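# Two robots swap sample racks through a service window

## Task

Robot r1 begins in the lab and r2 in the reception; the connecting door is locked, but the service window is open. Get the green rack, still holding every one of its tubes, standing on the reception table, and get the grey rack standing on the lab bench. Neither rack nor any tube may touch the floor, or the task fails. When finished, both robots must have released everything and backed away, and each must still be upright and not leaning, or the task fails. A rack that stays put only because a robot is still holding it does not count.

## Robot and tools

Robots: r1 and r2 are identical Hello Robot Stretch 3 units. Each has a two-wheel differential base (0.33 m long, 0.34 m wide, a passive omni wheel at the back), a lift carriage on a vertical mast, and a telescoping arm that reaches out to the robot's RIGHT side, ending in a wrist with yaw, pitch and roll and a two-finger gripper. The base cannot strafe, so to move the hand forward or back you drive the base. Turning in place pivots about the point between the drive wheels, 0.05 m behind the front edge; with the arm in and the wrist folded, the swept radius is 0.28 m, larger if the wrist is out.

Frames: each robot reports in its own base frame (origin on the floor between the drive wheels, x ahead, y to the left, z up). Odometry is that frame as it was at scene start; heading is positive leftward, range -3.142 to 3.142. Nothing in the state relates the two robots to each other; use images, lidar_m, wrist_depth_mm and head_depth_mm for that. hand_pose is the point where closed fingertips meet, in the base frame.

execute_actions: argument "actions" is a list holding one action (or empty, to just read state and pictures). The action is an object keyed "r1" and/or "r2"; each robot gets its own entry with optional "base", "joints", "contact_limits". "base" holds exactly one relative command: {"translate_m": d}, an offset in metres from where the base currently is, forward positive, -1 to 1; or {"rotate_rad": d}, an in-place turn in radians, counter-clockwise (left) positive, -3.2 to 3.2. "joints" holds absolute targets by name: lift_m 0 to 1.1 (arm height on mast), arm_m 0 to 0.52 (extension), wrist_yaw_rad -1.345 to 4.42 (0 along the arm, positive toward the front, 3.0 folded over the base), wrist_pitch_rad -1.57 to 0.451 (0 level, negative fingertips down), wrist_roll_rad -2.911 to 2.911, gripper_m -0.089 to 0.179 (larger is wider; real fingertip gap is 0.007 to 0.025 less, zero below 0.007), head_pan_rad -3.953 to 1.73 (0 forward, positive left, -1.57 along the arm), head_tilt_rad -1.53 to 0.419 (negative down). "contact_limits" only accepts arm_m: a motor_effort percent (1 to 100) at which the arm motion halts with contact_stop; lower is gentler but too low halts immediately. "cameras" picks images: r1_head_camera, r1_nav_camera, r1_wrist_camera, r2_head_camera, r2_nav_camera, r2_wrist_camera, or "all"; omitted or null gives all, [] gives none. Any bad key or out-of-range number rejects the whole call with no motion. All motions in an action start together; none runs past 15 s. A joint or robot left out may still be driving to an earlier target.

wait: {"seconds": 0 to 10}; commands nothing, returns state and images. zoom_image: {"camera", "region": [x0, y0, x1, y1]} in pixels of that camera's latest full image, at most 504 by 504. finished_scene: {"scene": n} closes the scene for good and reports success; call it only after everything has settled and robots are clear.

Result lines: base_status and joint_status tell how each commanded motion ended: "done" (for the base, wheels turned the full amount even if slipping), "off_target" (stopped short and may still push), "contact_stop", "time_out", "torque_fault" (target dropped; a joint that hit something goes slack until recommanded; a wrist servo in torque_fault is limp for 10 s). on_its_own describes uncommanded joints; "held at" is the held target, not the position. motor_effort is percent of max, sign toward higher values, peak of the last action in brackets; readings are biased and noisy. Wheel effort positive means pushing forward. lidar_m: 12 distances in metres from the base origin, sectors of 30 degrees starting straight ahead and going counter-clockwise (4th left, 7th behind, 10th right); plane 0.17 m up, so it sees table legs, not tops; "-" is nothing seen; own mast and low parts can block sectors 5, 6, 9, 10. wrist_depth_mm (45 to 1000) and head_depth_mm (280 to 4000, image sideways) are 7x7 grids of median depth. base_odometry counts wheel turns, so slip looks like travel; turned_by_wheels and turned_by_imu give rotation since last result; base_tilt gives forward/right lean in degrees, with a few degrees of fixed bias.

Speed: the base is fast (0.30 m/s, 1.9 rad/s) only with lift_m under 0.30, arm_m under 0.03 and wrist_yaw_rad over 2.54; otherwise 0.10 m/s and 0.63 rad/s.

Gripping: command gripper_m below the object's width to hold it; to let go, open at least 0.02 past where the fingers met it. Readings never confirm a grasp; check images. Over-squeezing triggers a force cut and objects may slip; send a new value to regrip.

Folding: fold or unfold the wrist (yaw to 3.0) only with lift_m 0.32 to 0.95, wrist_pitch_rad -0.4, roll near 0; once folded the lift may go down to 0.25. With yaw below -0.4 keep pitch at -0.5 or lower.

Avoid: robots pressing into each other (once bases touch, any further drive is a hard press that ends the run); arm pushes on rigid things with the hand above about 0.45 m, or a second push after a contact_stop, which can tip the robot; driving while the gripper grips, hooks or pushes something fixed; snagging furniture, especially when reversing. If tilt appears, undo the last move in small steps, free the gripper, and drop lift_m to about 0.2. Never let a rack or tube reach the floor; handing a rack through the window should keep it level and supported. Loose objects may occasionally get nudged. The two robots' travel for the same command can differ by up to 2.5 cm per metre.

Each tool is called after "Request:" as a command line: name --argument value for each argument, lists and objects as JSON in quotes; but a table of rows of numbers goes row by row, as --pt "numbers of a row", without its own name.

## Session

Request:
execute_actions --actions '[]'

Scene clock: 0.00 s.
r1.base_odometry: x=+0.000 y=+0.000 heading=+0.000 (m, m, rad; r1's odometry frame)
r1.turned_by_wheels: +0.000 (rad since the last result)
r1.turned_by_imu: +0.000 (rad since the last result)
r1.base_tilt: forward=-1.6 right=+1.1 (deg)
r1.lidar_m: 1.12 2.24 2.33 1.29 1.87 1.73 1.11 0.99 1.00 1.00 0.91 0.91
r1.head_depth_mm: 957 965 960 962 965 970 971 / 1051 1051 1058 1062 1064 1066 1066 / 1163 1171 1169 1173 1178 1183 1182 / 1303 1309 1313 1318 1323 1328 1330 / 1476 1487 1494 1489 1501 1500 1516 / 1725 1734 1728 1732 1754 1751 1762 / 1890 2059 2053 2078 2073 2094 2032
r1.base_status: not commanded
r1.joint_positions: lift_m=+0.570 arm_m=+0.002 wrist_yaw_rad=+2.799 wrist_pitch_rad=-0.356 wrist_roll_rad=+0.010 gripper_m=+0.037 head_pan_rad=-0.006 head_tilt_rad=+0.005
r1.joint_status: not commanded
r1.motor_effort: left_wheel=-1 right_wheel=+0 lift_m=+36 arm_m=-1 wrist_yaw_rad=+0 wrist_pitch_rad=+4 wrist_roll_rad=+0 gripper_m=+0 head_pan_rad=+1 head_tilt_rad=+2 (%)
r1.hand_pose: x=+0.0567 y=+0.0717 z=+0.5970 quat_wxyz=(+0.243, +0.710, +0.004, +0.661) (m; r1's base frame)
r1.wrist_depth_mm: - - - - - - - / - - - - - - - / - - - - - - - / - - - - - - - / - - - - - - - / - 928 975 937 948 981 958 / 783 - 743 795 781 831 824
r2.base_odometry: x=+0.000 y=+0.000 heading=+0.000 (m, m, rad; r2's odometry frame)
r2.turned_by_wheels: +0.000 (rad since the last result)
r2.turned_by_imu: +0.000 (rad since the last result)
r2.base_tilt: forward=-1.3 right=-2.0 (deg)
r2.lidar_m: 2.01 1.15 1.01 1.01 1.20 1.21 1.20 1.43 2.51 1.10 1.94 2.13
r2.head_depth_mm: 1870 2760 2980 2916 2924 2917 2407 / 1872 2807 3029 3030 2985 3031 2414 / 1889 2783 3109 3143 3086 3106 2406 / 1881 2800 3226 3237 3193 3177 2399 / 1886 2647 2895 2901 2892 2909 2404 / 1889 2214 2224 2209 2225 2218 2162 / 1740 1813 1808 1820 1812 1828 1820
r2.base_status: not commanded
r2.joint_positions: lift_m=+0.490 arm_m=+0.003 wrist_yaw_rad=+3.109 wrist_pitch_rad=-0.613 wrist_roll_rad=+0.014 gripper_m=+0.037 head_pan_rad=+0.009 head_tilt_rad=+0.005
r2.joint_status: not commanded
r2.motor_effort: left_wheel=+0 right_wheel=+1 lift_m=+27 arm_m=+0 wrist_yaw_rad=+0 wrist_pitch_rad=+7 wrist_roll_rad=+0 gripper_m=+0 head_pan_rad=+0 head_tilt_rad=+1 (%)
r2.hand_pose: x=-0.0149 y=+0.0477 z=+0.4617 quat_wxyz=(+0.226, +0.682, +0.201, +0.666) (m; r2's base frame)
r2.wrist_depth_mm: - - - - - 974 900 / - - - - - - 955 / - - - 994 936 899 873 / 891 856 851 825 804 803 768 / 745 749 734 727 713 684 695 / 685 659 673 660 613 624 614 / 610 588 - - 568 552 553
pictures: r1_head_camera (sideways: a quarter turn clockwise sets it upright), r1_nav_camera (sideways: a quarter turn counterclockwise sets it upright), r1_wrist_camera, r2_head_camera (sideways: a quarter turn clockwise sets it upright), r2_nav_camera (sideways: a quarter turn counterclockwise sets it upright), r2_wrist_camera
camera_calibration (this result's frames):
r1_head_camera: T_world_to_cam=[[-0.000148366, 0.002206, -0.999998, 1.32438], [0.0639311, 0.997952, 0.002192, 0.00244692], [0.997954, -0.0639307, -0.000289095, -0.0493957], [0, 0, 0, 1]] pos_world=[0.0493347, -0.00852139, 1.32436]
r1_nav_camera: T_world_to_cam=[[0.0278076, -0.0225806, 0.999358, -1.26725], [0.0240608, -0.99944, -0.0232519, 0.078078], [0.999324, 0.0246919, -0.0272487, -0.0143812], [0, 0, 0, 1]] pos_world=[0.0477321, 0.0497741, 1.26786]
r1_wrist_camera: T_world_to_cam=[[0.945354, -0.325903, 0.00966312, -0.0353025], [-0.149581, -0.459847, -0.875309, 0.597683], [0.289709, 0.826032, -0.483467, 0.372742], [0, 0, 0, 1]] pos_world=[0.0147886, -0.0445592, 0.703707]
r2_head_camera: T_world_to_cam=[[0.0510326, -0.0210484, -0.998475, 1.31328], [0.0322341, 0.999292, -0.0194181, 0.0226344], [0.998177, -0.031194, 0.0516749, -0.114807], [0, 0, 0, 1]] pos_world=[0.0468483, 0.0014427, 1.31765]
r2_nav_camera: T_world_to_cam=[[-0.0420837, -0.0230954, 0.998847, -1.25837], [0.0335872, -0.9992, -0.0216885, 0.0712363], [0.998549, 0.0326358, 0.0428258, -0.104358], [0, 0, 0, 1]] pos_world=[0.048857, 0.0455225, 1.26294]
r2_wrist_camera: T_world_to_cam=[[0.998474, -0.0111072, -0.0540904, 0.045868], [-0.0446822, -0.738066, -0.673247, 0.374786], [-0.0324444, 0.674637, -0.737436, 0.473069], [0, 0, 0, 1]] pos_world=[-0.0137033, -0.0420241, 0.603663]
Images, in order (width x height): r1_head_camera 896x504, r1_nav_camera 672x504, r1_wrist_camera 644x364, r2_head_camera 896x504, r2_nav_camera 672x504, r2_wrist_camera 644x364.

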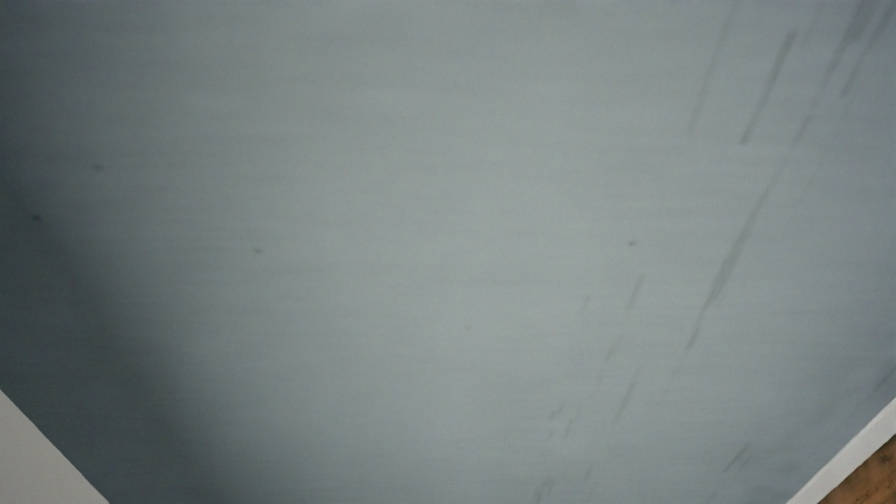

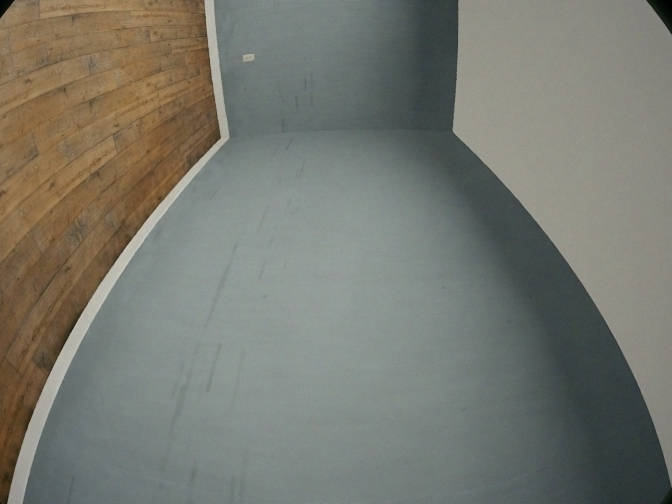

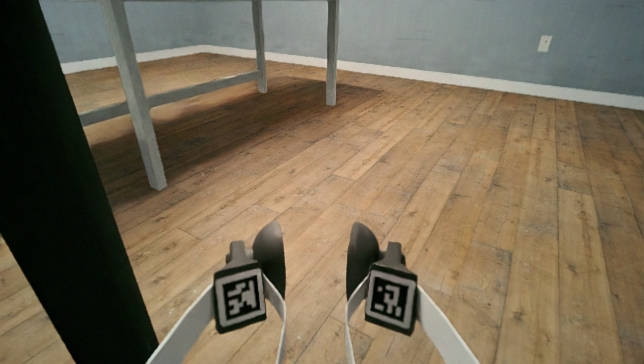

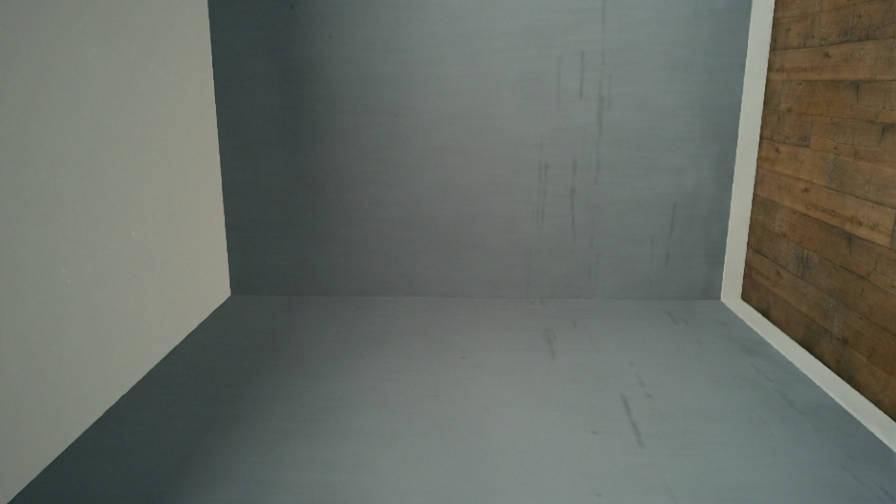

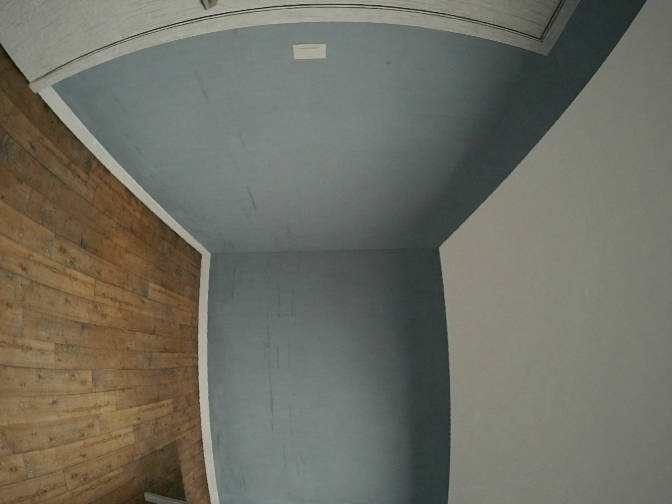

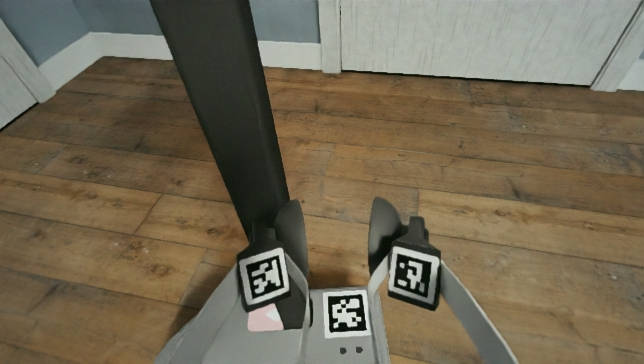

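Request:
execute_actions --actions '[{"r1": {"joints": {"head_pan_rad": 1.45, "head_tilt_rad": -0.35, "lift_m": 0.28}}, "r2": {"joints": {"head_pan_rad": -1.2, "head_tilt_rad": -0.35, "lift_m": 0.28}}}]' --cameras '["r1_head_camera", "r2_head_camera", "r1_nav_camera", "r2_nav_camera"]'

Scene clock: 16.77 s.
r1.base_odometry: x=+0.000 y=+0.000 heading=+0.000 (m, m, rad; r1's odometry frame)
r1.turned_by_wheels: +0.000 (rad since the last result)
r1.turned_by_imu: -0.001 (rad since the last result)
r1.base_tilt: forward=-1.5 right=+1.0 (deg)
r1.lidar_m: 1.12 2.24 2.34 1.29 1.87 1.73 1.11 0.99 1.00 1.00 0.91 0.91
r1.head_depth_mm: 3082 3202 3306 3420 2429 1819 1453 / 3263 3420 3605 3216 2433 1815 1451 / 3515 3762 3873 3180 2414 1817 1449 / 3808 - - 2853 2393 1811 1450 / - - - 1765 2407 1814 1443 / - - - 1611 2300 1801 1440 / 3837 - - 1486 2104 1674 1442
r1.base_status: not commanded
r1.joint_positions: lift_m=+0.280 arm_m=+0.002 wrist_yaw_rad=+2.799 wrist_pitch_rad=-0.357 wrist_roll_rad=+0.010 gripper_m=+0.037 head_pan_rad=+1.443 head_tilt_rad=-0.345
r1.joint_status: all done
r1.motor_effort: left_wheel=-1(1) right_wheel=+0(0) lift_m=+30(37) arm_m=+0(0) wrist_yaw_rad=+1(0) wrist_pitch_rad=+4(4) wrist_roll_rad=+1(0) gripper_m=+0(0) head_pan_rad=+3(36) head_tilt_rad=-1(18) (%)
r1.hand_pose: x=+0.0567 y=+0.0716 z=+0.3068 quat_wxyz=(+0.243, +0.710, +0.004, +0.661) (m; r1's base frame)
r1.wrist_depth_mm: - - - - - - - / - - - - - - - / - - - - - - - / - 829 854 866 886 879 878 / - 678 685 657 700 671 688 / - 543 579 552 571 559 552 / 457 - - 468 457 463 474
r2.base_odometry: x=+0.000 y=+0.000 heading=+0.000 (m, m, rad; r2's odometry frame)
r2.turned_by_wheels: +0.000 (rad since the last result)
r2.turned_by_imu: -0.001 (rad since the last result)
r2.base_tilt: forward=-1.3 right=-2.2 (deg)
r2.lidar_m: 2.02 1.14 1.01 1.01 1.19 1.21 1.20 1.43 2.51 1.11 1.95 2.13
r2.head_depth_mm: 3373 3554 3741 1720 2409 1900 1522 / 3636 3787 - 1717 1223 1796 1474 / 3834 - - 1698 2066 1927 1466 / - - - 1695 2264 1928 1511 / - - - 1693 2479 1930 1509 / 3716 3888 - 1772 2610 1907 1499 / 3341 3526 3697 1987 2584 1905 1496
r2.base_status: not commanded
r2.joint_positions: lift_m=+0.281 arm_m=+0.003 wrist_yaw_rad=+3.109 wrist_pitch_rad=-0.613 wrist_roll_rad=+0.014 gripper_m=+0.037 head_pan_rad=-1.193 head_tilt_rad=-0.345
r2.joint_status: all done
r2.motor_effort: left_wheel=+0(0) right_wheel=+1(1) lift_m=+14(22) arm_m=+0(0) wrist_yaw_rad=-1(0) wrist_pitch_rad=+7(7) wrist_roll_rad=+0(0) gripper_m=+0(0) head_pan_rad=-3(30) head_tilt_rad=-1(17) (%)
r2.hand_pose: x=-0.0149 y=+0.0477 z=+0.2522 quat_wxyz=(+0.226, +0.682, +0.201, +0.666) (m; r2's base frame)
r2.wrist_depth_mm: - - - 948 921 880 827 / 843 815 - 750 717 712 681 / 684 665 - 635 619 601 586 / 574 566 563 554 527 514 507 / 500 - - - 476 453 442 / 452 - - - - 399 398 / - - - - 372 365 363
pictures: r1_head_camera (sideways: a quarter turn clockwise sets it upright), r1_nav_camera (sideways: a quarter turn counterclockwise sets it upright), r2_head_camera (sideways: a quarter turn clockwise sets it upright), r2_nav_camera (sideways: a quarter turn counterclockwise sets it upright)
camera_calibration (this result's frames):
r1_head_camera: T_world_to_cam=[[-0.0460486, -0.340608, -0.939077, 1.2449], [-0.98314, 0.181985, -0.0177977, 0.0348549], [0.17696, 0.922425, -0.343246, 0.402025], [0, 0, 0, 1]] pos_world=[0.0204508, 0.0468427, 1.30767]
r1_nav_camera: T_world_to_cam=[[0.0693894, 0.363692, 0.928931, -1.17538], [0.993703, -0.107314, -0.0322125, 0.083816], [0.0879722, 0.925317, -0.368848, 0.435811], [0, 0, 0, 1]] pos_world=[-0.0400689, 0.0332052, 1.25529]
r2_head_camera: T_world_to_cam=[[-0.1289, 0.266398, -0.955205, 1.25759], [0.940236, 0.338985, -0.0323404, 0.0339071], [0.315185, -0.902287, -0.294173, 0.339559], [0, 0, 0, 1]] pos_world=[0.0231997, -0.0401351, 1.30224]
r2_nav_camera: T_world_to_cam=[[0.0908134, -0.290306, 0.952615, -1.19855], [-0.92309, -0.383498, -0.0288709, 0.0864111], [0.373708, -0.876728, -0.302805, 0.349367], [0, 0, 0, 1]] pos_world=[0.0580483, -0.00850695, 1.25004]
Images, in order (width x height): r1_head_camera 896x504, r1_nav_camera 672x504, r2_head_camera 896x504, r2_nav_camera 672x504.

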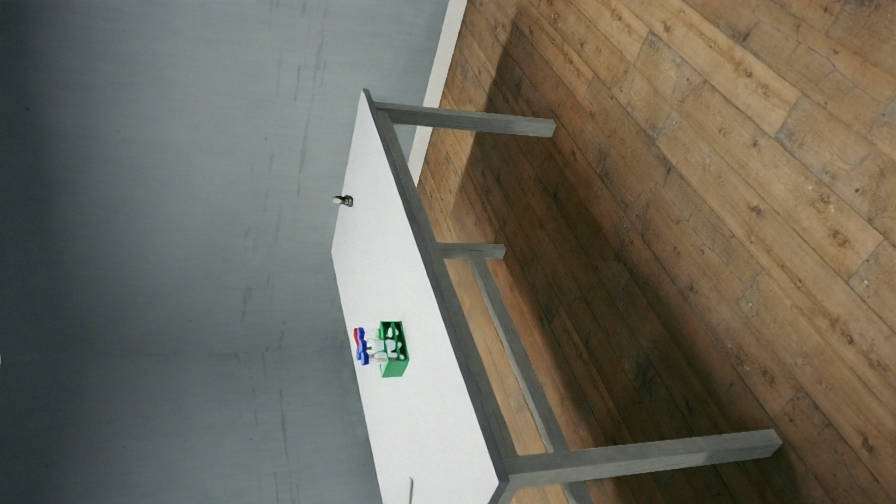

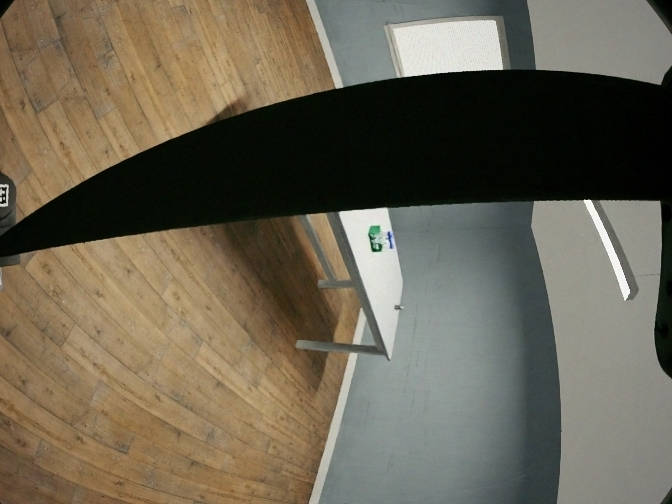

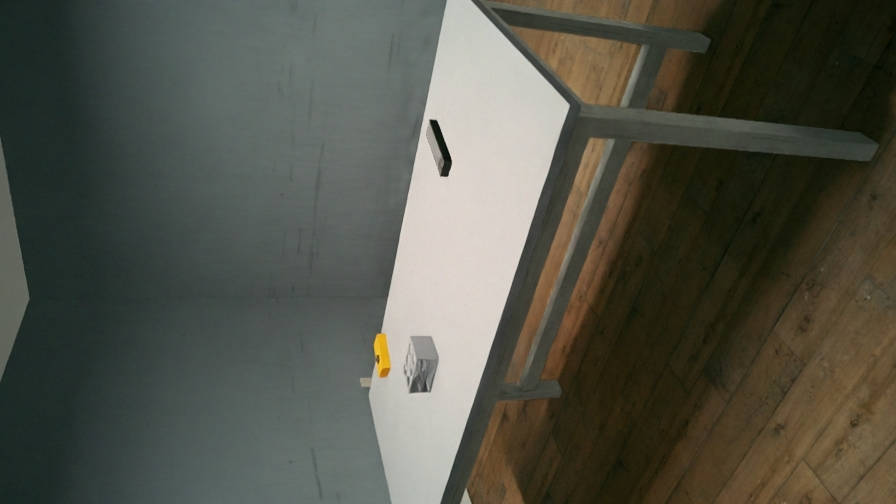

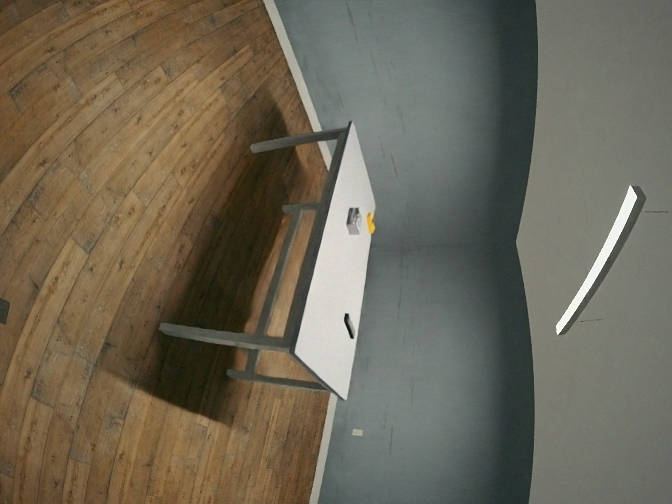

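Request:
zoom_image --camera "r1_head_camera" --region '[330, 300, 430, 400]'

Request:
zoom_image --camera "r2_head_camera" --region '[370, 315, 470, 415]'

Region (330, 300, 430, 400) of r1_head_camera's 896x504 image, scaled by 5.040, with more detail than that image has.

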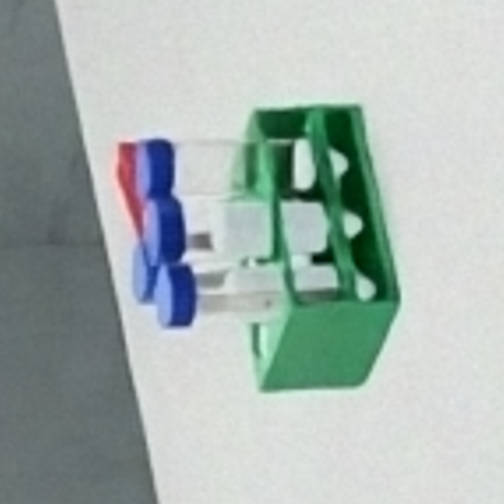

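Region (370, 315, 470, 415) of r2_head_camera's 896x504 image, scaled by 5.040, with more detail than that image has.

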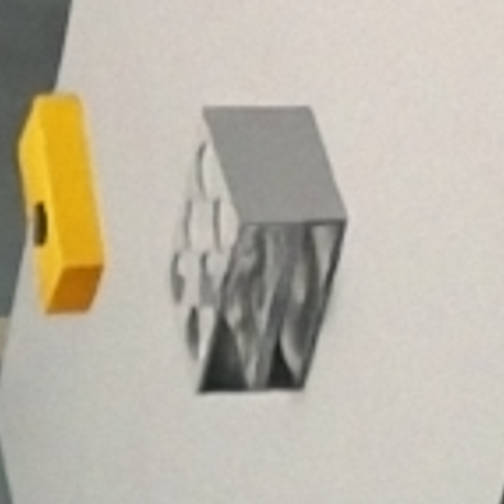

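Request:
execute_actions --actions '[]' --cameras '["r1_head_camera", "r2_head_camera"]'

Scene clock: 61.03 s.
r1.base_odometry: x=+0.000 y=+0.000 heading=+0.000 (m, m, rad; r1's odometry frame)
r1.turned_by_wheels: +0.000 (rad since the last result)
r1.turned_by_imu: +0.000 (rad since the last result)
r1.base_tilt: forward=-1.5 right=+1.1 (deg)
r1.lidar_m: 1.13 2.24 2.34 1.29 1.87 1.73 1.11 0.99 1.00 1.00 0.91 0.92
r1.head_depth_mm: 3037 3205 3360 3428 2440 1827 1463 / 3234 3444 3606 3184 2409 1815 1453 / 3527 3691 3858 3191 2395 1819 1453 / 3832 - - 2833 2428 1817 1449 / - - - 1758 2408 1809 1440 / - - - 1602 2297 1803 1440 / 3766 - - 1489 2085 1664 1438
r1.base_status: not commanded
r1.joint_positions: lift_m=+0.280 arm_m=+0.002 wrist_yaw_rad=+2.799 wrist_pitch_rad=-0.357 wrist_roll_rad=+0.010 gripper_m=+0.037 head_pan_rad=+1.443 head_tilt_rad=-0.345
r1.joint_status: all done
r1.motor_effort: left_wheel=-1(1) right_wheel=+0(0) lift_m=+30(37) arm_m=+0(0) wrist_yaw_rad=+1(0) wrist_pitch_rad=+4(4) wrist_roll_rad=+0(0) gripper_m=+0(0) head_pan_rad=+3(36) head_tilt_rad=-2(18) (%)
r1.hand_pose: x=+0.0567 y=+0.0716 z=+0.3068 quat_wxyz=(+0.243, +0.710, +0.004, +0.661) (m; r1's base frame)
r1.wrist_depth_mm: - - - - - - - / - - - - - - - / - - - - - - - / - 846 844 875 857 899 886 / - 663 701 684 685 670 683 / - 552 568 542 559 542 561 / 457 - - 467 460 474 471
r2.base_odometry: x=+0.000 y=+0.000 heading=+0.000 (m, m, rad; r2's odometry frame)
r2.turned_by_wheels: +0.000 (rad since the last result)
r2.turned_by_imu: -0.001 (rad since the last result)
r2.base_tilt: forward=-1.3 right=-2.1 (deg)
r2.lidar_m: 2.01 1.14 1.01 1.01 1.19 1.21 1.20 1.43 2.51 1.11 1.94 2.12
r2.head_depth_mm: 3434 3544 3792 1721 2379 1872 1515 / 3581 3847 3983 1719 1224 1787 1475 / 3843 - - 1710 2070 1925 1474 / - - - 1703 2256 1922 1515 / - - - 1702 2481 1915 1513 / 3702 3857 - 1764 2586 1930 1511 / 3337 3516 3636 1990 2568 1895 1493
r2.base_status: not commanded
r2.joint_positions: lift_m=+0.281 arm_m=+0.003 wrist_yaw_rad=+3.109 wrist_pitch_rad=-0.613 wrist_roll_rad=+0.014 gripper_m=+0.037 head_pan_rad=-1.193 head_tilt_rad=-0.345
r2.joint_status: all done
r2.motor_effort: left_wheel=+0(0) right_wheel=+0(1) lift_m=+14(22) arm_m=+1(0) wrist_yaw_rad=+0(0) wrist_pitch_rad=+8(7) wrist_roll_rad=+0(0) gripper_m=+0(0) head_pan_rad=-2(30) head_tilt_rad=-2(17) (%)
r2.hand_pose: x=-0.0149 y=+0.0477 z=+0.2522 quat_wxyz=(+0.226, +0.682, +0.201, +0.666) (m; r2's base frame)
r2.wrist_depth_mm: - - - 931 914 884 819 / 837 804 - 750 733 696 695 / 693 664 - 619 609 601 573 / 587 559 561 559 532 511 509 / 505 - - - 474 452 435 / 461 - - - - 404 399 / - - - - 374 367 361
pictures: r1_head_camera (sideways: a quarter turn clockwise sets it upright), r2_head_camera (sideways: a quarter turn clockwise sets it upright)
camera_calibration (this result's frames):
r1_head_camera: T_world_to_cam=[[-0.0460485, -0.340608, -0.939077, 1.2449], [-0.98314, 0.181985, -0.0177977, 0.0348549], [0.17696, 0.922425, -0.343246, 0.402025], [0, 0, 0, 1]] pos_world=[0.0204508, 0.0468427, 1.30767]
r2_head_camera: T_world_to_cam=[[-0.1289, 0.266398, -0.955205, 1.25759], [0.940236, 0.338985, -0.0323404, 0.0339071], [0.315185, -0.902287, -0.294173, 0.339558], [0, 0, 0, 1]] pos_world=[0.0231997, -0.0401351, 1.30224]
Images, in order (width x height): r1_head_camera 896x504, r2_head_camera 896x504.

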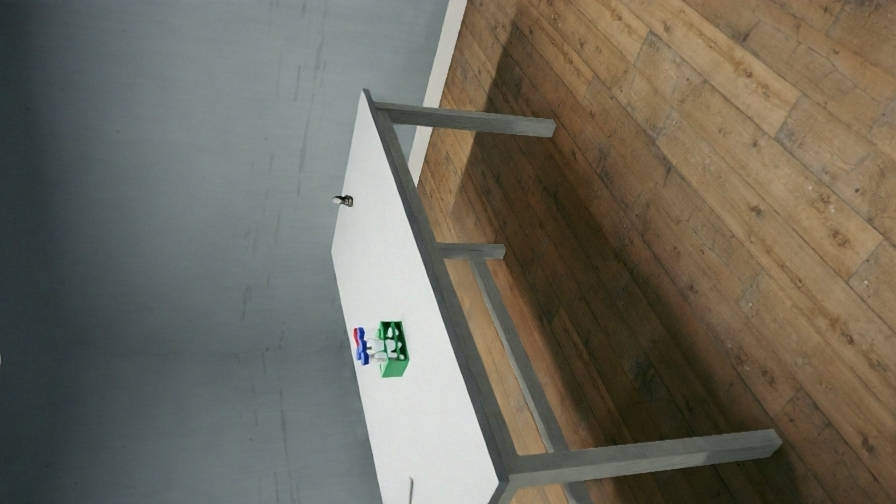

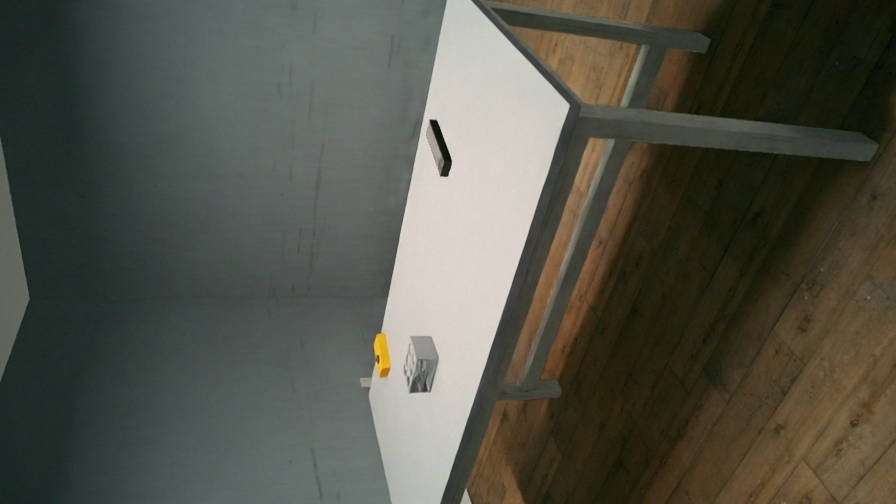

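Request:
execute_actions --actions '[{"r1": {"base": {"rotate_rad": -1.927}, "joints": {"head_pan_rad": -0.5, "head_tilt_rad": -0.1}}, "r2": {"base": {"rotate_rad": -0.719}, "joints": {"head_pan_rad": -2.7, "head_tilt_rad": -0.1, "wrist_pitch_rad": -0.4}}}]' --cameras '["r1_nav_camera", "r2_nav_camera"]'

Request:
execute_actions --actions '[{"r1": {"base": {"translate_m": -1.0}}, "r2": {"base": {"translate_m": 1.0}}}]' --cameras '["r1_nav_camera", "r2_nav_camera"]'

Scene clock: 140.47 s.
r1.base_odometry: x=+0.000 y=+0.000 heading=-1.927 (m, m, rad; r1's odometry frame)
r1.turned_by_wheels: -1.927 (rad since the last result)
r1.turned_by_imu: -1.942 (rad since the last result)
r1.base_tilt: forward=-1.7 right=+1.1 (deg)
r1.lidar_m: 1.04 0.94 0.91 0.95 1.32 3.27 2.34 1.28 3.70 1.41 1.01 0.99
r1.head_depth_mm: 894 913 944 968 995 1026 1052 / 880 904 924 949 976 1000 1024 / 884 908 932 954 977 1008 1034 / 887 909 929 957 980 1007 1037 / 888 909 933 958 982 1008 1045 / 888 913 932 957 986 1010 1040 / 887 911 937 964 985 1010 1040
r1.base_status: done
r1.joint_positions: lift_m=+0.280 arm_m=+0.002 wrist_yaw_rad=+2.799 wrist_pitch_rad=-0.357 wrist_roll_rad=+0.010 gripper_m=+0.037 head_pan_rad=-0.494 head_tilt_rad=-0.111
r1.joint_status: all done
r1.motor_effort: left_wheel=+2(12) right_wheel=-4(10) lift_m=+30(30) arm_m=-1(1) wrist_yaw_rad=+1(0) wrist_pitch_rad=+4(5) wrist_roll_rad=+0(0) gripper_m=+0(0) head_pan_rad=-3(35) head_tilt_rad=+3(19) (%)
r1.hand_pose: x=+0.0567 y=+0.0716 z=+0.3068 quat_wxyz=(+0.243, +0.710, +0.004, +0.661) (m; r1's base frame)
r1.wrist_depth_mm: - 992 959 922 840 815 758 / - - - 926 903 851 836 / - - - - 943 925 852 / - 829 835 842 862 864 895 / - 650 689 672 679 670 682 / - 546 561 548 566 554 565 / 459 - - 463 444 479 464
r2.base_odometry: x=+0.000 y=+0.000 heading=-0.719 (m, m, rad; r2's odometry frame)
r2.turned_by_wheels: -0.719 (rad since the last result)
r2.turned_by_imu: -0.715 (rad since the last result)
r2.base_tilt: forward=-1.2 right=-2.1 (deg)
r2.lidar_m: 2.12 3.07 1.35 1.03 1.02 1.09 1.23 1.20 1.31 1.90 1.71 1.11
r2.head_depth_mm: 1127 1145 1168 1183 1208 1234 1261 / 1123 1145 1166 1181 1210 1232 1254 / 1120 1144 1162 1183 1209 1224 1255 / 1117 1129 1162 1182 1199 1230 1254 / 1108 1132 1145 1169 1195 1216 1238 / 1133 1148 1169 1194 1212 1233 1265 / 1125 1147 1168 1194 1214 1234 1254
r2.base_status: done
r2.joint_positions: lift_m=+0.281 arm_m=+0.003 wrist_yaw_rad=+3.109 wrist_pitch_rad=-0.421 wrist_roll_rad=+0.014 gripper_m=+0.037 head_pan_rad=-2.693 head_tilt_rad=-0.111
r2.joint_status: all done
r2.motor_effort: left_wheel=+4(14) right_wheel=-2(9) lift_m=+14(14) arm_m=+1(0) wrist_yaw_rad=+0(0) wrist_pitch_rad=+11(9) wrist_roll_rad=+0(0) gripper_m=+0(0) head_pan_rad=-2(30) head_tilt_rad=+4(20) (%)
r2.hand_pose: x=-0.0140 y=+0.0761 z=+0.2927 quat_wxyz=(+0.160, +0.698, +0.136, +0.684) (m; r2's base frame)
r2.wrist_depth_mm: 765 856 997 - - - - / 818 917 - - - - - / 897 968 - 897 874 832 806 / 763 733 - 696 679 660 653 / 615 608 599 585 588 559 542 / 526 526 - - - 475 470 / 456 - - - 423 413 410
pictures: r1_nav_camera (sideways: a quarter turn counterclockwise sets it upright), r2_nav_camera (sideways: a quarter turn counterclockwise sets it upright)
camera_calibration (this result's frames):
r1_nav_camera: T_world_to_cam=[[0.116383, -0.0880479, 0.989294, -1.25454], [-0.449342, -0.892963, -0.0266128, 0.0853374], [0.885747, -0.441434, -0.143489, 0.137631], [0, 0, 0, 1]] pos_world=[0.0624466, 0.0264985, 1.26313]
r2_nav_camera: T_world_to_cam=[[-0.0766628, -0.0116846, 0.996989, -1.25559], [-0.453376, 0.890985, -0.0244198, 0.0777591], [-0.888016, -0.453883, -0.0736029, 0.058725], [0, 0, 0, 1]] pos_world=[-0.00885441, -0.0572991, 1.25803]
Images, in order (width x height): r1_nav_camera 672x504, r2_nav_camera 672x504.

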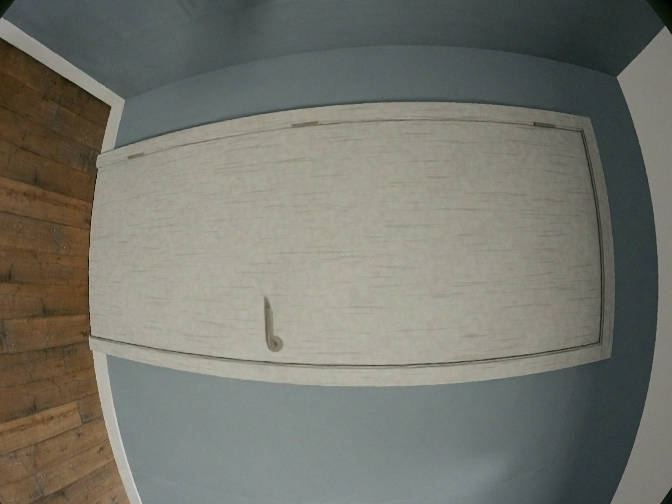

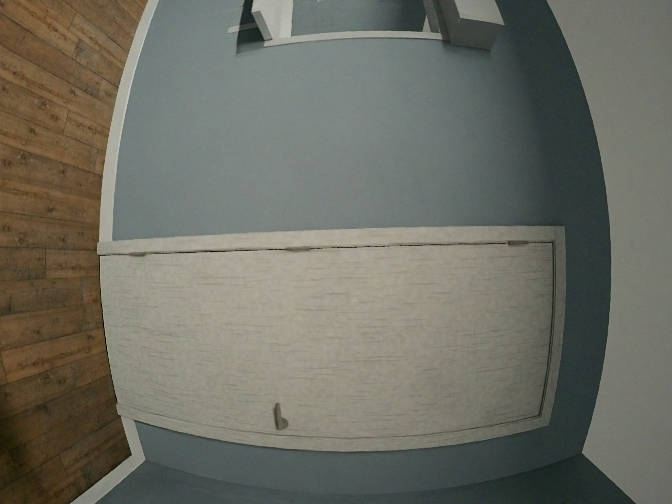

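Scene clock: 145.50 s.
r1.base_odometry: x=+0.348 y=+0.937 heading=-1.927 (m, m, rad; r1's odometry frame)
r1.turned_by_wheels: +0.000 (rad since the last result)
r1.turned_by_imu: -0.002 (rad since the last result)
r1.base_tilt: forward=-1.6 right=+1.1 (deg)
r1.lidar_m: 1.93 1.47 1.42 1.48 2.05 2.44 1.35 1.30 0.65 0.63 1.93 1.85
r1.head_depth_mm: 1711 1741 1783 1827 1876 1934 1861 / 1701 1738 1786 1833 1886 1925 1865 / 1694 1744 1793 1831 1884 1940 1854 / 1701 1738 1787 1838 1880 1935 1838 / 1697 1749 1772 1819 1874 1914 1851 / 1694 1727 1782 1820 1872 1916 1841 / 1700 1734 1778 1821 1877 1917 1844
r1.base_status: done
r1.joint_positions: lift_m=+0.280 arm_m=+0.002 wrist_yaw_rad=+2.799 wrist_pitch_rad=-0.357 wrist_roll_rad=+0.010 gripper_m=+0.037 head_pan_rad=-0.494 head_tilt_rad=-0.111
r1.joint_status: not commanded
r1.motor_effort: left_wheel=+2(8) right_wheel=-4(13) lift_m=+30(30) arm_m=-1(1) wrist_yaw_rad=+1(0) wrist_pitch_rad=+5(4) wrist_roll_rad=+0(0) gripper_m=+0(0) head_pan_rad=-3(2) head_tilt_rad=+3(5) (%)
r1.hand_pose: x=+0.0566 y=+0.0716 z=+0.3067 quat_wxyz=(+0.243, +0.710, +0.004, +0.661) (m; r1's base frame)
r1.wrist_depth_mm: - - - - - - - / - - - - - - - / - - - - - - - / - 851 881 881 859 859 857 / - 657 703 676 668 682 669 / - 549 578 548 561 556 556 / 464 - - 465 453 471 476
r2.base_odometry: x=+0.753 y=-0.658 heading=-0.719 (m, m, rad; r2's odometry frame)
r2.turned_by_wheels: +0.000 (rad since the last result)
r2.turned_by_imu: -0.003 (rad since the last result)
r2.base_tilt: forward=-1.2 right=-2.1 (deg)
r2.lidar_m: 1.13 2.20 1.91 1.48 1.46 1.53 2.15 2.11 2.26 0.72 1.24 1.31
r2.head_depth_mm: 2019 2035 2106 2122 2163 2185 2004 / 2010 2049 2080 2136 2136 2191 1986 / 2016 2035 2064 2115 2149 2181 1993 / 2009 2044 2094 2103 2164 2198 1986 / 2007 2025 2074 2118 2138 2189 1980 / 2000 2033 2091 2101 2146 2207 1977 / 2003 2006 2082 2113 2135 2172 1962
r2.base_status: done
r2.joint_positions: lift_m=+0.281 arm_m=+0.003 wrist_yaw_rad=+3.109 wrist_pitch_rad=-0.420 wrist_roll_rad=+0.014 gripper_m=+0.037 head_pan_rad=-2.693 head_tilt_rad=-0.111
r2.joint_status: not commanded
r2.motor_effort: left_wheel=+5(15) right_wheel=-3(6) lift_m=+14(14) arm_m=+0(1) wrist_yaw_rad=+0(0) wrist_pitch_rad=+10(11) wrist_roll_rad=+0(0) gripper_m=+0(0) head_pan_rad=-2(2) head_tilt_rad=+4(4) (%)
r2.hand_pose: x=-0.0140 y=+0.0762 z=+0.2930 quat_wxyz=(+0.160, +0.698, +0.135, +0.685) (m; r2's base frame)
r2.wrist_depth_mm: - - - - - - - / - - - - - - - / - 952 - 887 844 842 824 / 763 753 - 707 687 666 665 / 620 594 596 583 591 557 552 / 527 521 - - - 478 476 / 460 - - - 415 421 418
pictures: r1_nav_camera (sideways: a quarter turn counterclockwise sets it upright), r2_nav_camera (sideways: a quarter turn counterclockwise sets it upright)
camera_calibration (this result's frames):
r1_nav_camera: T_world_to_cam=[[0.11625, -0.0879766, 0.989316, -1.25457], [-0.449339, -0.892965, -0.0266086, 0.085332], [0.885766, -0.441445, -0.143339, 0.137435], [0, 0, 0, 1]] pos_world=[0.0624518, 0.0264957, 1.26313]
r2_nav_camera: T_world_to_cam=[[-0.0764908, -0.0115825, 0.997003, -1.25561], [-0.45317, 0.89109, -0.0244155, 0.0777523], [-0.888136, -0.453679, -0.073409, 0.0584733], [0, 0, 0, 1]] pos_world=[-0.00887562, -0.0572993, 1.25804]
Images, in order (width x height): r1_nav_camera 672x504, r2_nav_camera 672x504.

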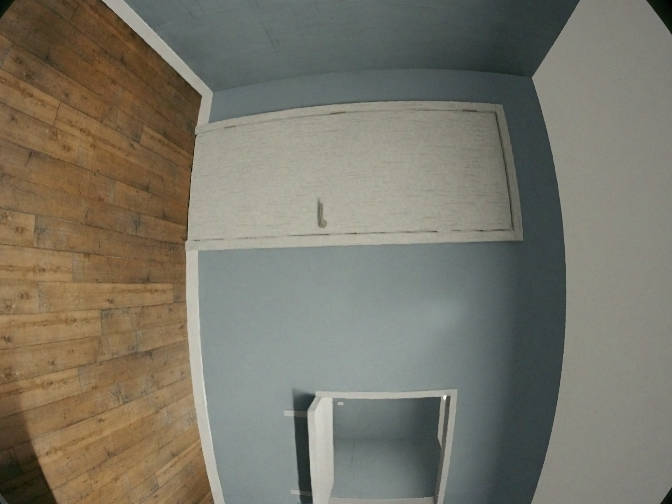

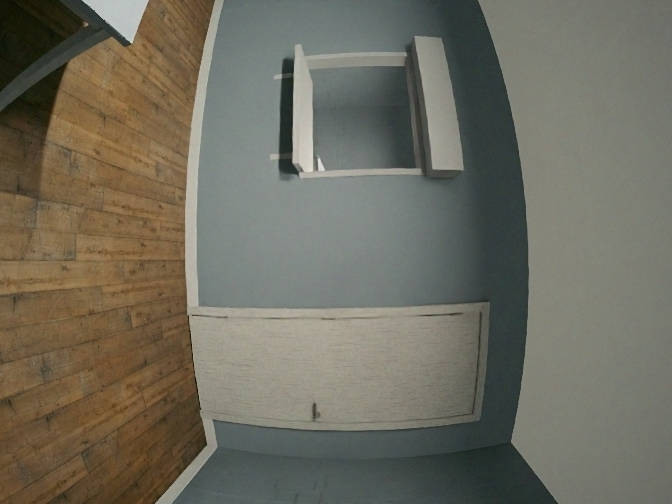

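Request:
execute_actions --actions '[{"r1": {"base": {"translate_m": -0.41}, "joints": {"lift_m": 0.83, "wrist_pitch_rad": -0.4, "head_pan_rad": -1.57, "head_tilt_rad": -0.8}}, "r2": {"base": {"translate_m": 0.47}, "joints": {"lift_m": 0.83, "wrist_pitch_rad": -0.4, "head_pan_rad": -1.57, "head_tilt_rad": -0.8}}}]' --cameras '[]'

Request:
execute_actions --actions '[{"r1": {"base": {"rotate_rad": -0.53}, "joints": {"wrist_yaw_rad": 0.0, "gripper_m": 0.179}}, "r2": {"base": {"rotate_rad": 0.457}, "joints": {"wrist_yaw_rad": 0.0, "gripper_m": 0.179}}}]' --cameras '["r1_head_camera", "r2_head_camera"]'

Scene clock: 181.60 s.
r1.base_odometry: x=+0.491 y=+1.322 heading=-1.927 (m, m, rad; r1's odometry frame)
r1.turned_by_wheels: +0.000 (rad since the last result)
r1.turned_by_imu: -0.002 (rad since the last result)
r1.base_tilt: forward=-1.6 right=+1.1 (deg)
r1.lidar_m: 2.28 1.68 1.63 1.70 2.16 2.08 0.94 1.08 1.04 1.09 0.66 2.21
r1.head_depth_mm: 2731 2824 899 712 616 - - / 2865 2835 894 728 615 - 1112 / 3024 1146 886 724 641 - 1115 / 3191 1138 879 721 1413 - - / 3329 2772 876 715 1489 - 1135 / 2953 2743 871 732 1452 1286 1138 / 2660 2717 2099 770 1410 1278 1132
r1.base_status: done
r1.joint_positions: lift_m=+0.830 arm_m=+0.002 wrist_yaw_rad=+2.799 wrist_pitch_rad=-0.416 wrist_roll_rad=+0.010 gripper_m=+0.037 head_pan_rad=-1.563 head_tilt_rad=-0.790
r1.joint_status: all done
r1.motor_effort: left_wheel=+2(10) right_wheel=-4(13) lift_m=+42(43) arm_m=+0(0) wrist_yaw_rad=+0(1) wrist_pitch_rad=+4(5) wrist_roll_rad=+0(0) gripper_m=+0(0) head_pan_rad=-3(35) head_tilt_rad=-3(29) (%)
r1.hand_pose: x=+0.0543 y=+0.0650 z=+0.8430 quat_wxyz=(+0.262, +0.709, +0.025, +0.654) (m; r1's base frame)
r1.wrist_depth_mm: - - - - - - - / - - - - - - - / - - - - - - - / - - - - - - - / - - - - - - - / - - - - - - - / - - - - - - -
r2.base_odometry: x=+1.106 y=-0.968 heading=-0.719 (m, m, rad; r2's odometry frame)
r2.turned_by_wheels: +0.000 (rad since the last result)
r2.turned_by_imu: -0.003 (rad since the last result)
r2.base_tilt: forward=-1.3 right=-2.1 (deg)
r2.lidar_m: 0.66 1.78 1.89 1.69 1.67 1.76 2.57 2.55 0.94 1.05 1.04 1.10
r2.head_depth_mm: 3175 3118 950 760 1559 - - / 3462 1264 946 759 1526 - 1129 / 3310 1252 943 755 1449 1399 - / 3152 3025 939 754 663 1388 - / 2964 3099 933 748 643 - 1122 / 2826 2996 928 729 626 1296 1136 / 2744 2857 923 717 625 1248 1158
r2.base_status: done
r2.joint_positions: lift_m=+0.829 arm_m=+0.003 wrist_yaw_rad=+3.109 wrist_pitch_rad=-0.419 wrist_roll_rad=+0.014 gripper_m=+0.037 head_pan_rad=-1.577 head_tilt_rad=-0.790
r2.joint_status: all done
r2.motor_effort: left_wheel=+5(16) right_wheel=-3(8) lift_m=+40(43) arm_m=+0(1) wrist_yaw_rad=+0(1) wrist_pitch_rad=+10(8) wrist_roll_rad=+0(0) gripper_m=+0(0) head_pan_rad=+2(28) head_tilt_rad=-5(27) (%)
r2.hand_pose: x=-0.0140 y=+0.0763 z=+0.8417 quat_wxyz=(+0.160, +0.698, +0.135, +0.685) (m; r2's base frame)
r2.wrist_depth_mm: - - - - - - - / - - - - - - - / - - - - - - - / - - - - - - - / - - - - - - - / - - - - - - - / - - - - 999 968 971
pictures: none
No camera images: the call's "cameras" was empty. Leave "cameras" out to get every camera's image.

Scene clock: 184.17 s.
r1.base_odometry: x=+0.491 y=+1.322 heading=-2.456 (m, m, rad; r1's odometry frame)
r1.turned_by_wheels: -0.530 (rad since the last result)
r1.turned_by_imu: -0.535 (rad since the last result)
r1.base_tilt: forward=-1.6 right=+1.1 (deg)
r1.lidar_m: 2.21 2.28 1.69 1.63 1.70 2.15 2.09 0.94 1.08 1.04 1.09 0.66
r1.head_depth_mm: 2798 2853 897 730 646 - - / 2768 2859 891 727 642 - - / 2783 2815 885 723 641 - - / 2756 2793 780 719 644 - 1117 / 2799 2770 755 717 634 1262 1140 / 2772 2740 870 714 646 1280 1132 / 2774 1112 866 709 628 1282 1130
r1.base_status: done
r1.joint_positions: lift_m=+0.830 arm_m=+0.002 wrist_yaw_rad=+0.002 wrist_pitch_rad=-0.416 wrist_roll_rad=+0.010 gripper_m=+0.179 head_pan_rad=-1.563 head_tilt_rad=-0.790
r1.joint_status: all done
r1.motor_effort: left_wheel=+3(8) right_wheel=-4(9) lift_m=+42(42) arm_m=-1(1) wrist_yaw_rad=-1(3) wrist_pitch_rad=+4(4) wrist_roll_rad=+0(0) gripper_m=+0(86) head_pan_rad=-3(3) head_tilt_rad=-4(3) (%)
r1.hand_pose: x=-0.0211 y=-0.3713 z=+0.8430 quat_wxyz=(+0.689, +0.146, -0.695, -0.146) (m; r1's base frame)
r1.wrist_depth_mm: - - - - - - - / 705 688 697 437 745 769 772 / 466 469 444 415 486 498 506 / 362 359 368 371 370 373 376 / 289 289 290 295 296 298 301 / - 242 244 245 249 248 252 / - 211 212 211 212 211 222
r2.base_odometry: x=+1.106 y=-0.968 heading=-0.262 (m, m, rad; r2's odometry frame)
r2.turned_by_wheels: +0.457 (rad since the last result)
r2.turned_by_imu: +0.454 (rad since the last result)
r2.base_tilt: forward=-1.3 right=-2.1 (deg)
r2.lidar_m: 1.78 1.86 1.72 1.66 1.73 2.38 2.55 0.94 1.07 1.03 1.08 0.66
r2.head_depth_mm: 2800 2975 950 759 634 - - / 2769 3021 946 758 633 - - / 2799 3008 942 740 648 - - / 2779 2994 936 743 661 - - / 2750 2955 934 750 635 1326 1161 / 2759 2999 924 747 625 1320 1157 / 2794 2956 927 744 624 1318 1155
r2.base_status: done
r2.joint_positions: lift_m=+0.829 arm_m=+0.003 wrist_yaw_rad=+0.003 wrist_pitch_rad=-0.419 wrist_roll_rad=+0.014 gripper_m=+0.179 head_pan_rad=-1.577 head_tilt_rad=-0.790
r2.joint_status: all done
r2.motor_effort: left_wheel=-4(9) right_wheel=+4(9) lift_m=+41(41) arm_m=+0(0) wrist_yaw_rad=-3(2) wrist_pitch_rad=+10(10) wrist_roll_rad=+0(0) gripper_m=+0(84) head_pan_rad=+2(2) head_tilt_rad=-4(4) (%)
r2.hand_pose: x=-0.0209 y=-0.3721 z=+0.8417 quat_wxyz=(+0.687, +0.147, -0.696, -0.148) (m; r2's base frame)
r2.wrist_depth_mm: - - - - - - 756 / 721 653 613 556 560 547 520 / 485 461 448 403 392 410 398 / 368 361 355 343 333 328 320 / 306 304 291 285 276 273 273 / 255 244 244 242 237 233 - / 214 215 215 210 208 204 197
pictures: r1_head_camera (sideways: a quarter turn clockwise sets it upright), r2_head_camera (sideways: a quarter turn clockwise sets it upright)
camera_calibration (this result's frames):
r1_head_camera: T_world_to_cam=[[-0.00332559, 0.71422, -0.699914, 0.932795], [0.998621, -0.0342937, -0.0397396, 0.051315], [-0.0523854, -0.699081, -0.713121, 0.88465], [0, 0, 0, 1]] pos_world=[-0.00179943, -0.0460184, 1.28578]
r2_head_camera: T_world_to_cam=[[-0.0173324, 0.677441, -0.735373, 0.970217], [0.998857, -0.0210304, -0.0429163, 0.047296], [-0.0445384, -0.735277, -0.676302, 0.838958], [0, 0, 0, 1]] pos_world=[0.00694017, -0.0394035, 1.28289]
Images, in order (width x height): r1_head_camera 896x504, r2_head_camera 896x504.

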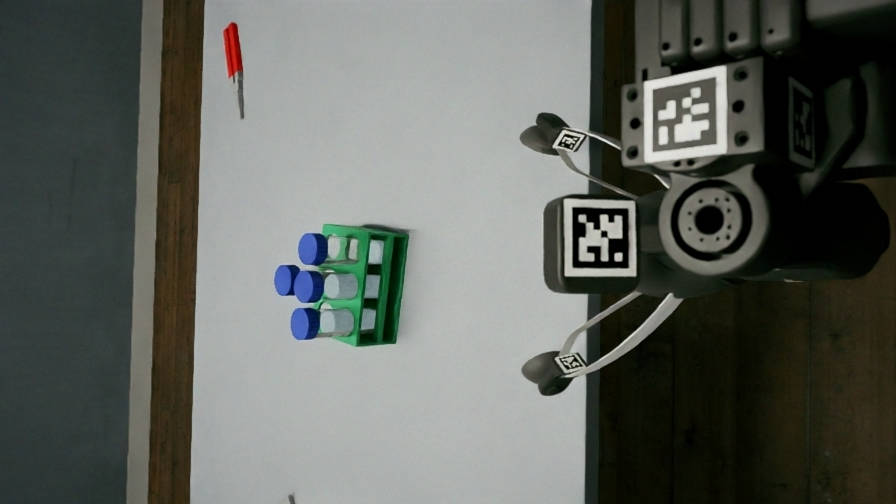

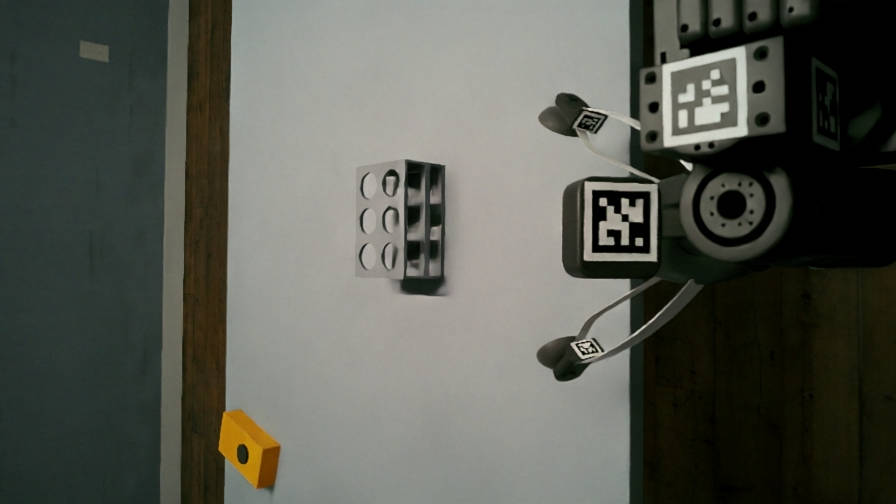

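Request:
execute_actions --actions '[{"r1": {"base": {"translate_m": 0.055}, "joints": {"wrist_yaw_rad": -0.157, "wrist_pitch_rad": 0.0, "lift_m": 0.705, "arm_m": 0.1}}, "r2": {"base": {"translate_m": -0.03}, "joints": {"wrist_pitch_rad": 0.0, "lift_m": 0.70, "arm_m": 0.1}}}]' --cameras '["r1_wrist_camera", "r2_wrist_camera"]'

Scene clock: 232.37 s.
r1.base_odometry: x=+0.449 y=+1.287 heading=-2.456 (m, m, rad; r1's odometry frame)
r1.turned_by_wheels: +0.000 (rad since the last result)
r1.turned_by_imu: +0.000 (rad since the last result)
r1.base_tilt: forward=-1.6 right=+1.0 (deg)
r1.lidar_m: 2.16 2.23 1.68 1.63 1.70 2.21 2.14 0.99 1.08 1.04 1.09 0.62
r1.head_depth_mm: 2779 2828 897 731 646 1333 - / 2796 2811 893 746 642 - - / 2778 2796 859 723 640 - 1142 / 2780 2782 752 720 - 1249 1140 / 2757 2758 875 725 635 1290 1140 / 2797 2751 873 713 631 1288 1134 / 2772 1109 864 710 629 1280 1135
r1.base_status: done
r1.joint_positions: lift_m=+0.705 arm_m=+0.100 wrist_yaw_rad=-0.156 wrist_pitch_rad=-0.024 wrist_roll_rad=+0.010 gripper_m=+0.179 head_pan_rad=-1.563 head_tilt_rad=-0.790
r1.joint_status: all done
r1.motor_effort: left_wheel=+3(8) right_wheel=-4(5) lift_m=+30(42) arm_m=+3(3) wrist_yaw_rad=-1(3) wrist_pitch_rad=+6(7) wrist_roll_rad=+0(0) gripper_m=+1(0) head_pan_rad=-2(3) head_tilt_rad=-3(4) (%)
r1.hand_pose: x=-0.0612 y=-0.4972 z=+0.8137 quat_wxyz=(+0.701, -0.047, -0.709, -0.064) (m; r1's base frame)
r1.wrist_depth_mm: - - - - - - - / - - - - - - - / - - - - - - - / 595 629 286 356 652 678 670 / 334 337 289 294 343 353 358 / - 231 232 234 237 236 239 / - 174 176 177 178 175 189
r2.base_odometry: x=+1.077 y=-0.960 heading=-0.262 (m, m, rad; r2's odometry frame)
r2.turned_by_wheels: +0.000 (rad since the last result)
r2.turned_by_imu: -0.001 (rad since the last result)
r2.base_tilt: forward=-1.3 right=-2.0 (deg)
r2.lidar_m: 1.81 1.88 1.71 1.66 1.73 2.39 2.52 0.91 1.07 1.03 1.07 0.68
r2.head_depth_mm: 2813 2999 950 761 634 1357 - / 2775 2977 943 757 641 - 1125 / 2788 2953 941 753 647 - 1145 / 2795 2951 938 741 661 - 1161 / 2752 2943 932 750 627 1327 1159 / 2793 2975 925 747 626 1324 1162 / 2739 2954 922 744 623 1321 1153
r2.base_status: done
r2.joint_positions: lift_m=+0.701 arm_m=+0.100 wrist_yaw_rad=+0.002 wrist_pitch_rad=-0.023 wrist_roll_rad=+0.014 gripper_m=+0.179 head_pan_rad=-1.577 head_tilt_rad=-0.790
r2.joint_status: all done
r2.motor_effort: left_wheel=-3(11) right_wheel=+4(5) lift_m=+13(38) arm_m=+4(3) wrist_yaw_rad=-1(3) wrist_pitch_rad=+11(10) wrist_roll_rad=+0(0) gripper_m=+0(0) head_pan_rad=+2(2) head_tilt_rad=-3(4) (%)
r2.hand_pose: x=-0.0211 y=-0.5003 z=+0.8095 quat_wxyz=(+0.702, +0.009, -0.712, -0.008) (m; r2's base frame)
r2.wrist_depth_mm: - - - - - - - / - - - - - - - / - - - - - - - / 596 542 510 292 327 452 427 / 333 342 289 267 263 284 296 / 234 221 221 216 214 208 - / 170 174 173 170 167 163 156
pictures: r1_wrist_camera, r2_wrist_camera
camera_calibration (this result's frames):
r1_wrist_camera: T_world_to_cam=[[-0.988926, 0.14786, 0.0127756, 0.00333553], [0.0128853, 0.171299, -0.985135, 0.921291], [-0.14785, -0.974061, -0.171307, -0.194189], [0, 0, 0, 1]] pos_world=[-0.0372835, -0.347462, 0.874287]
r2_wrist_camera: T_world_to_cam=[[-0.998217, -0.0497499, -0.032975, -0.0136972], [0.0201418, 0.239282, -0.970741, 0.935316], [0.0561846, -0.969675, -0.237853, -0.126125], [0, 0, 0, 1]] pos_world=[-0.0254254, -0.346786, 0.877499]
Images, in order (width x height): r1_wrist_camera 644x364, r2_wrist_camera 644x364.

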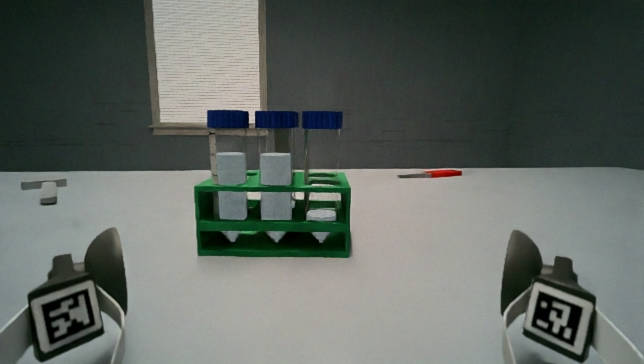

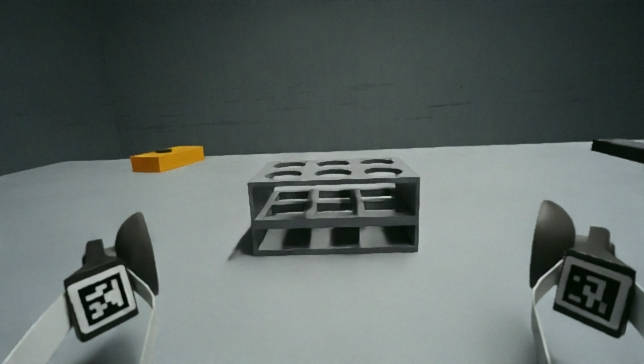

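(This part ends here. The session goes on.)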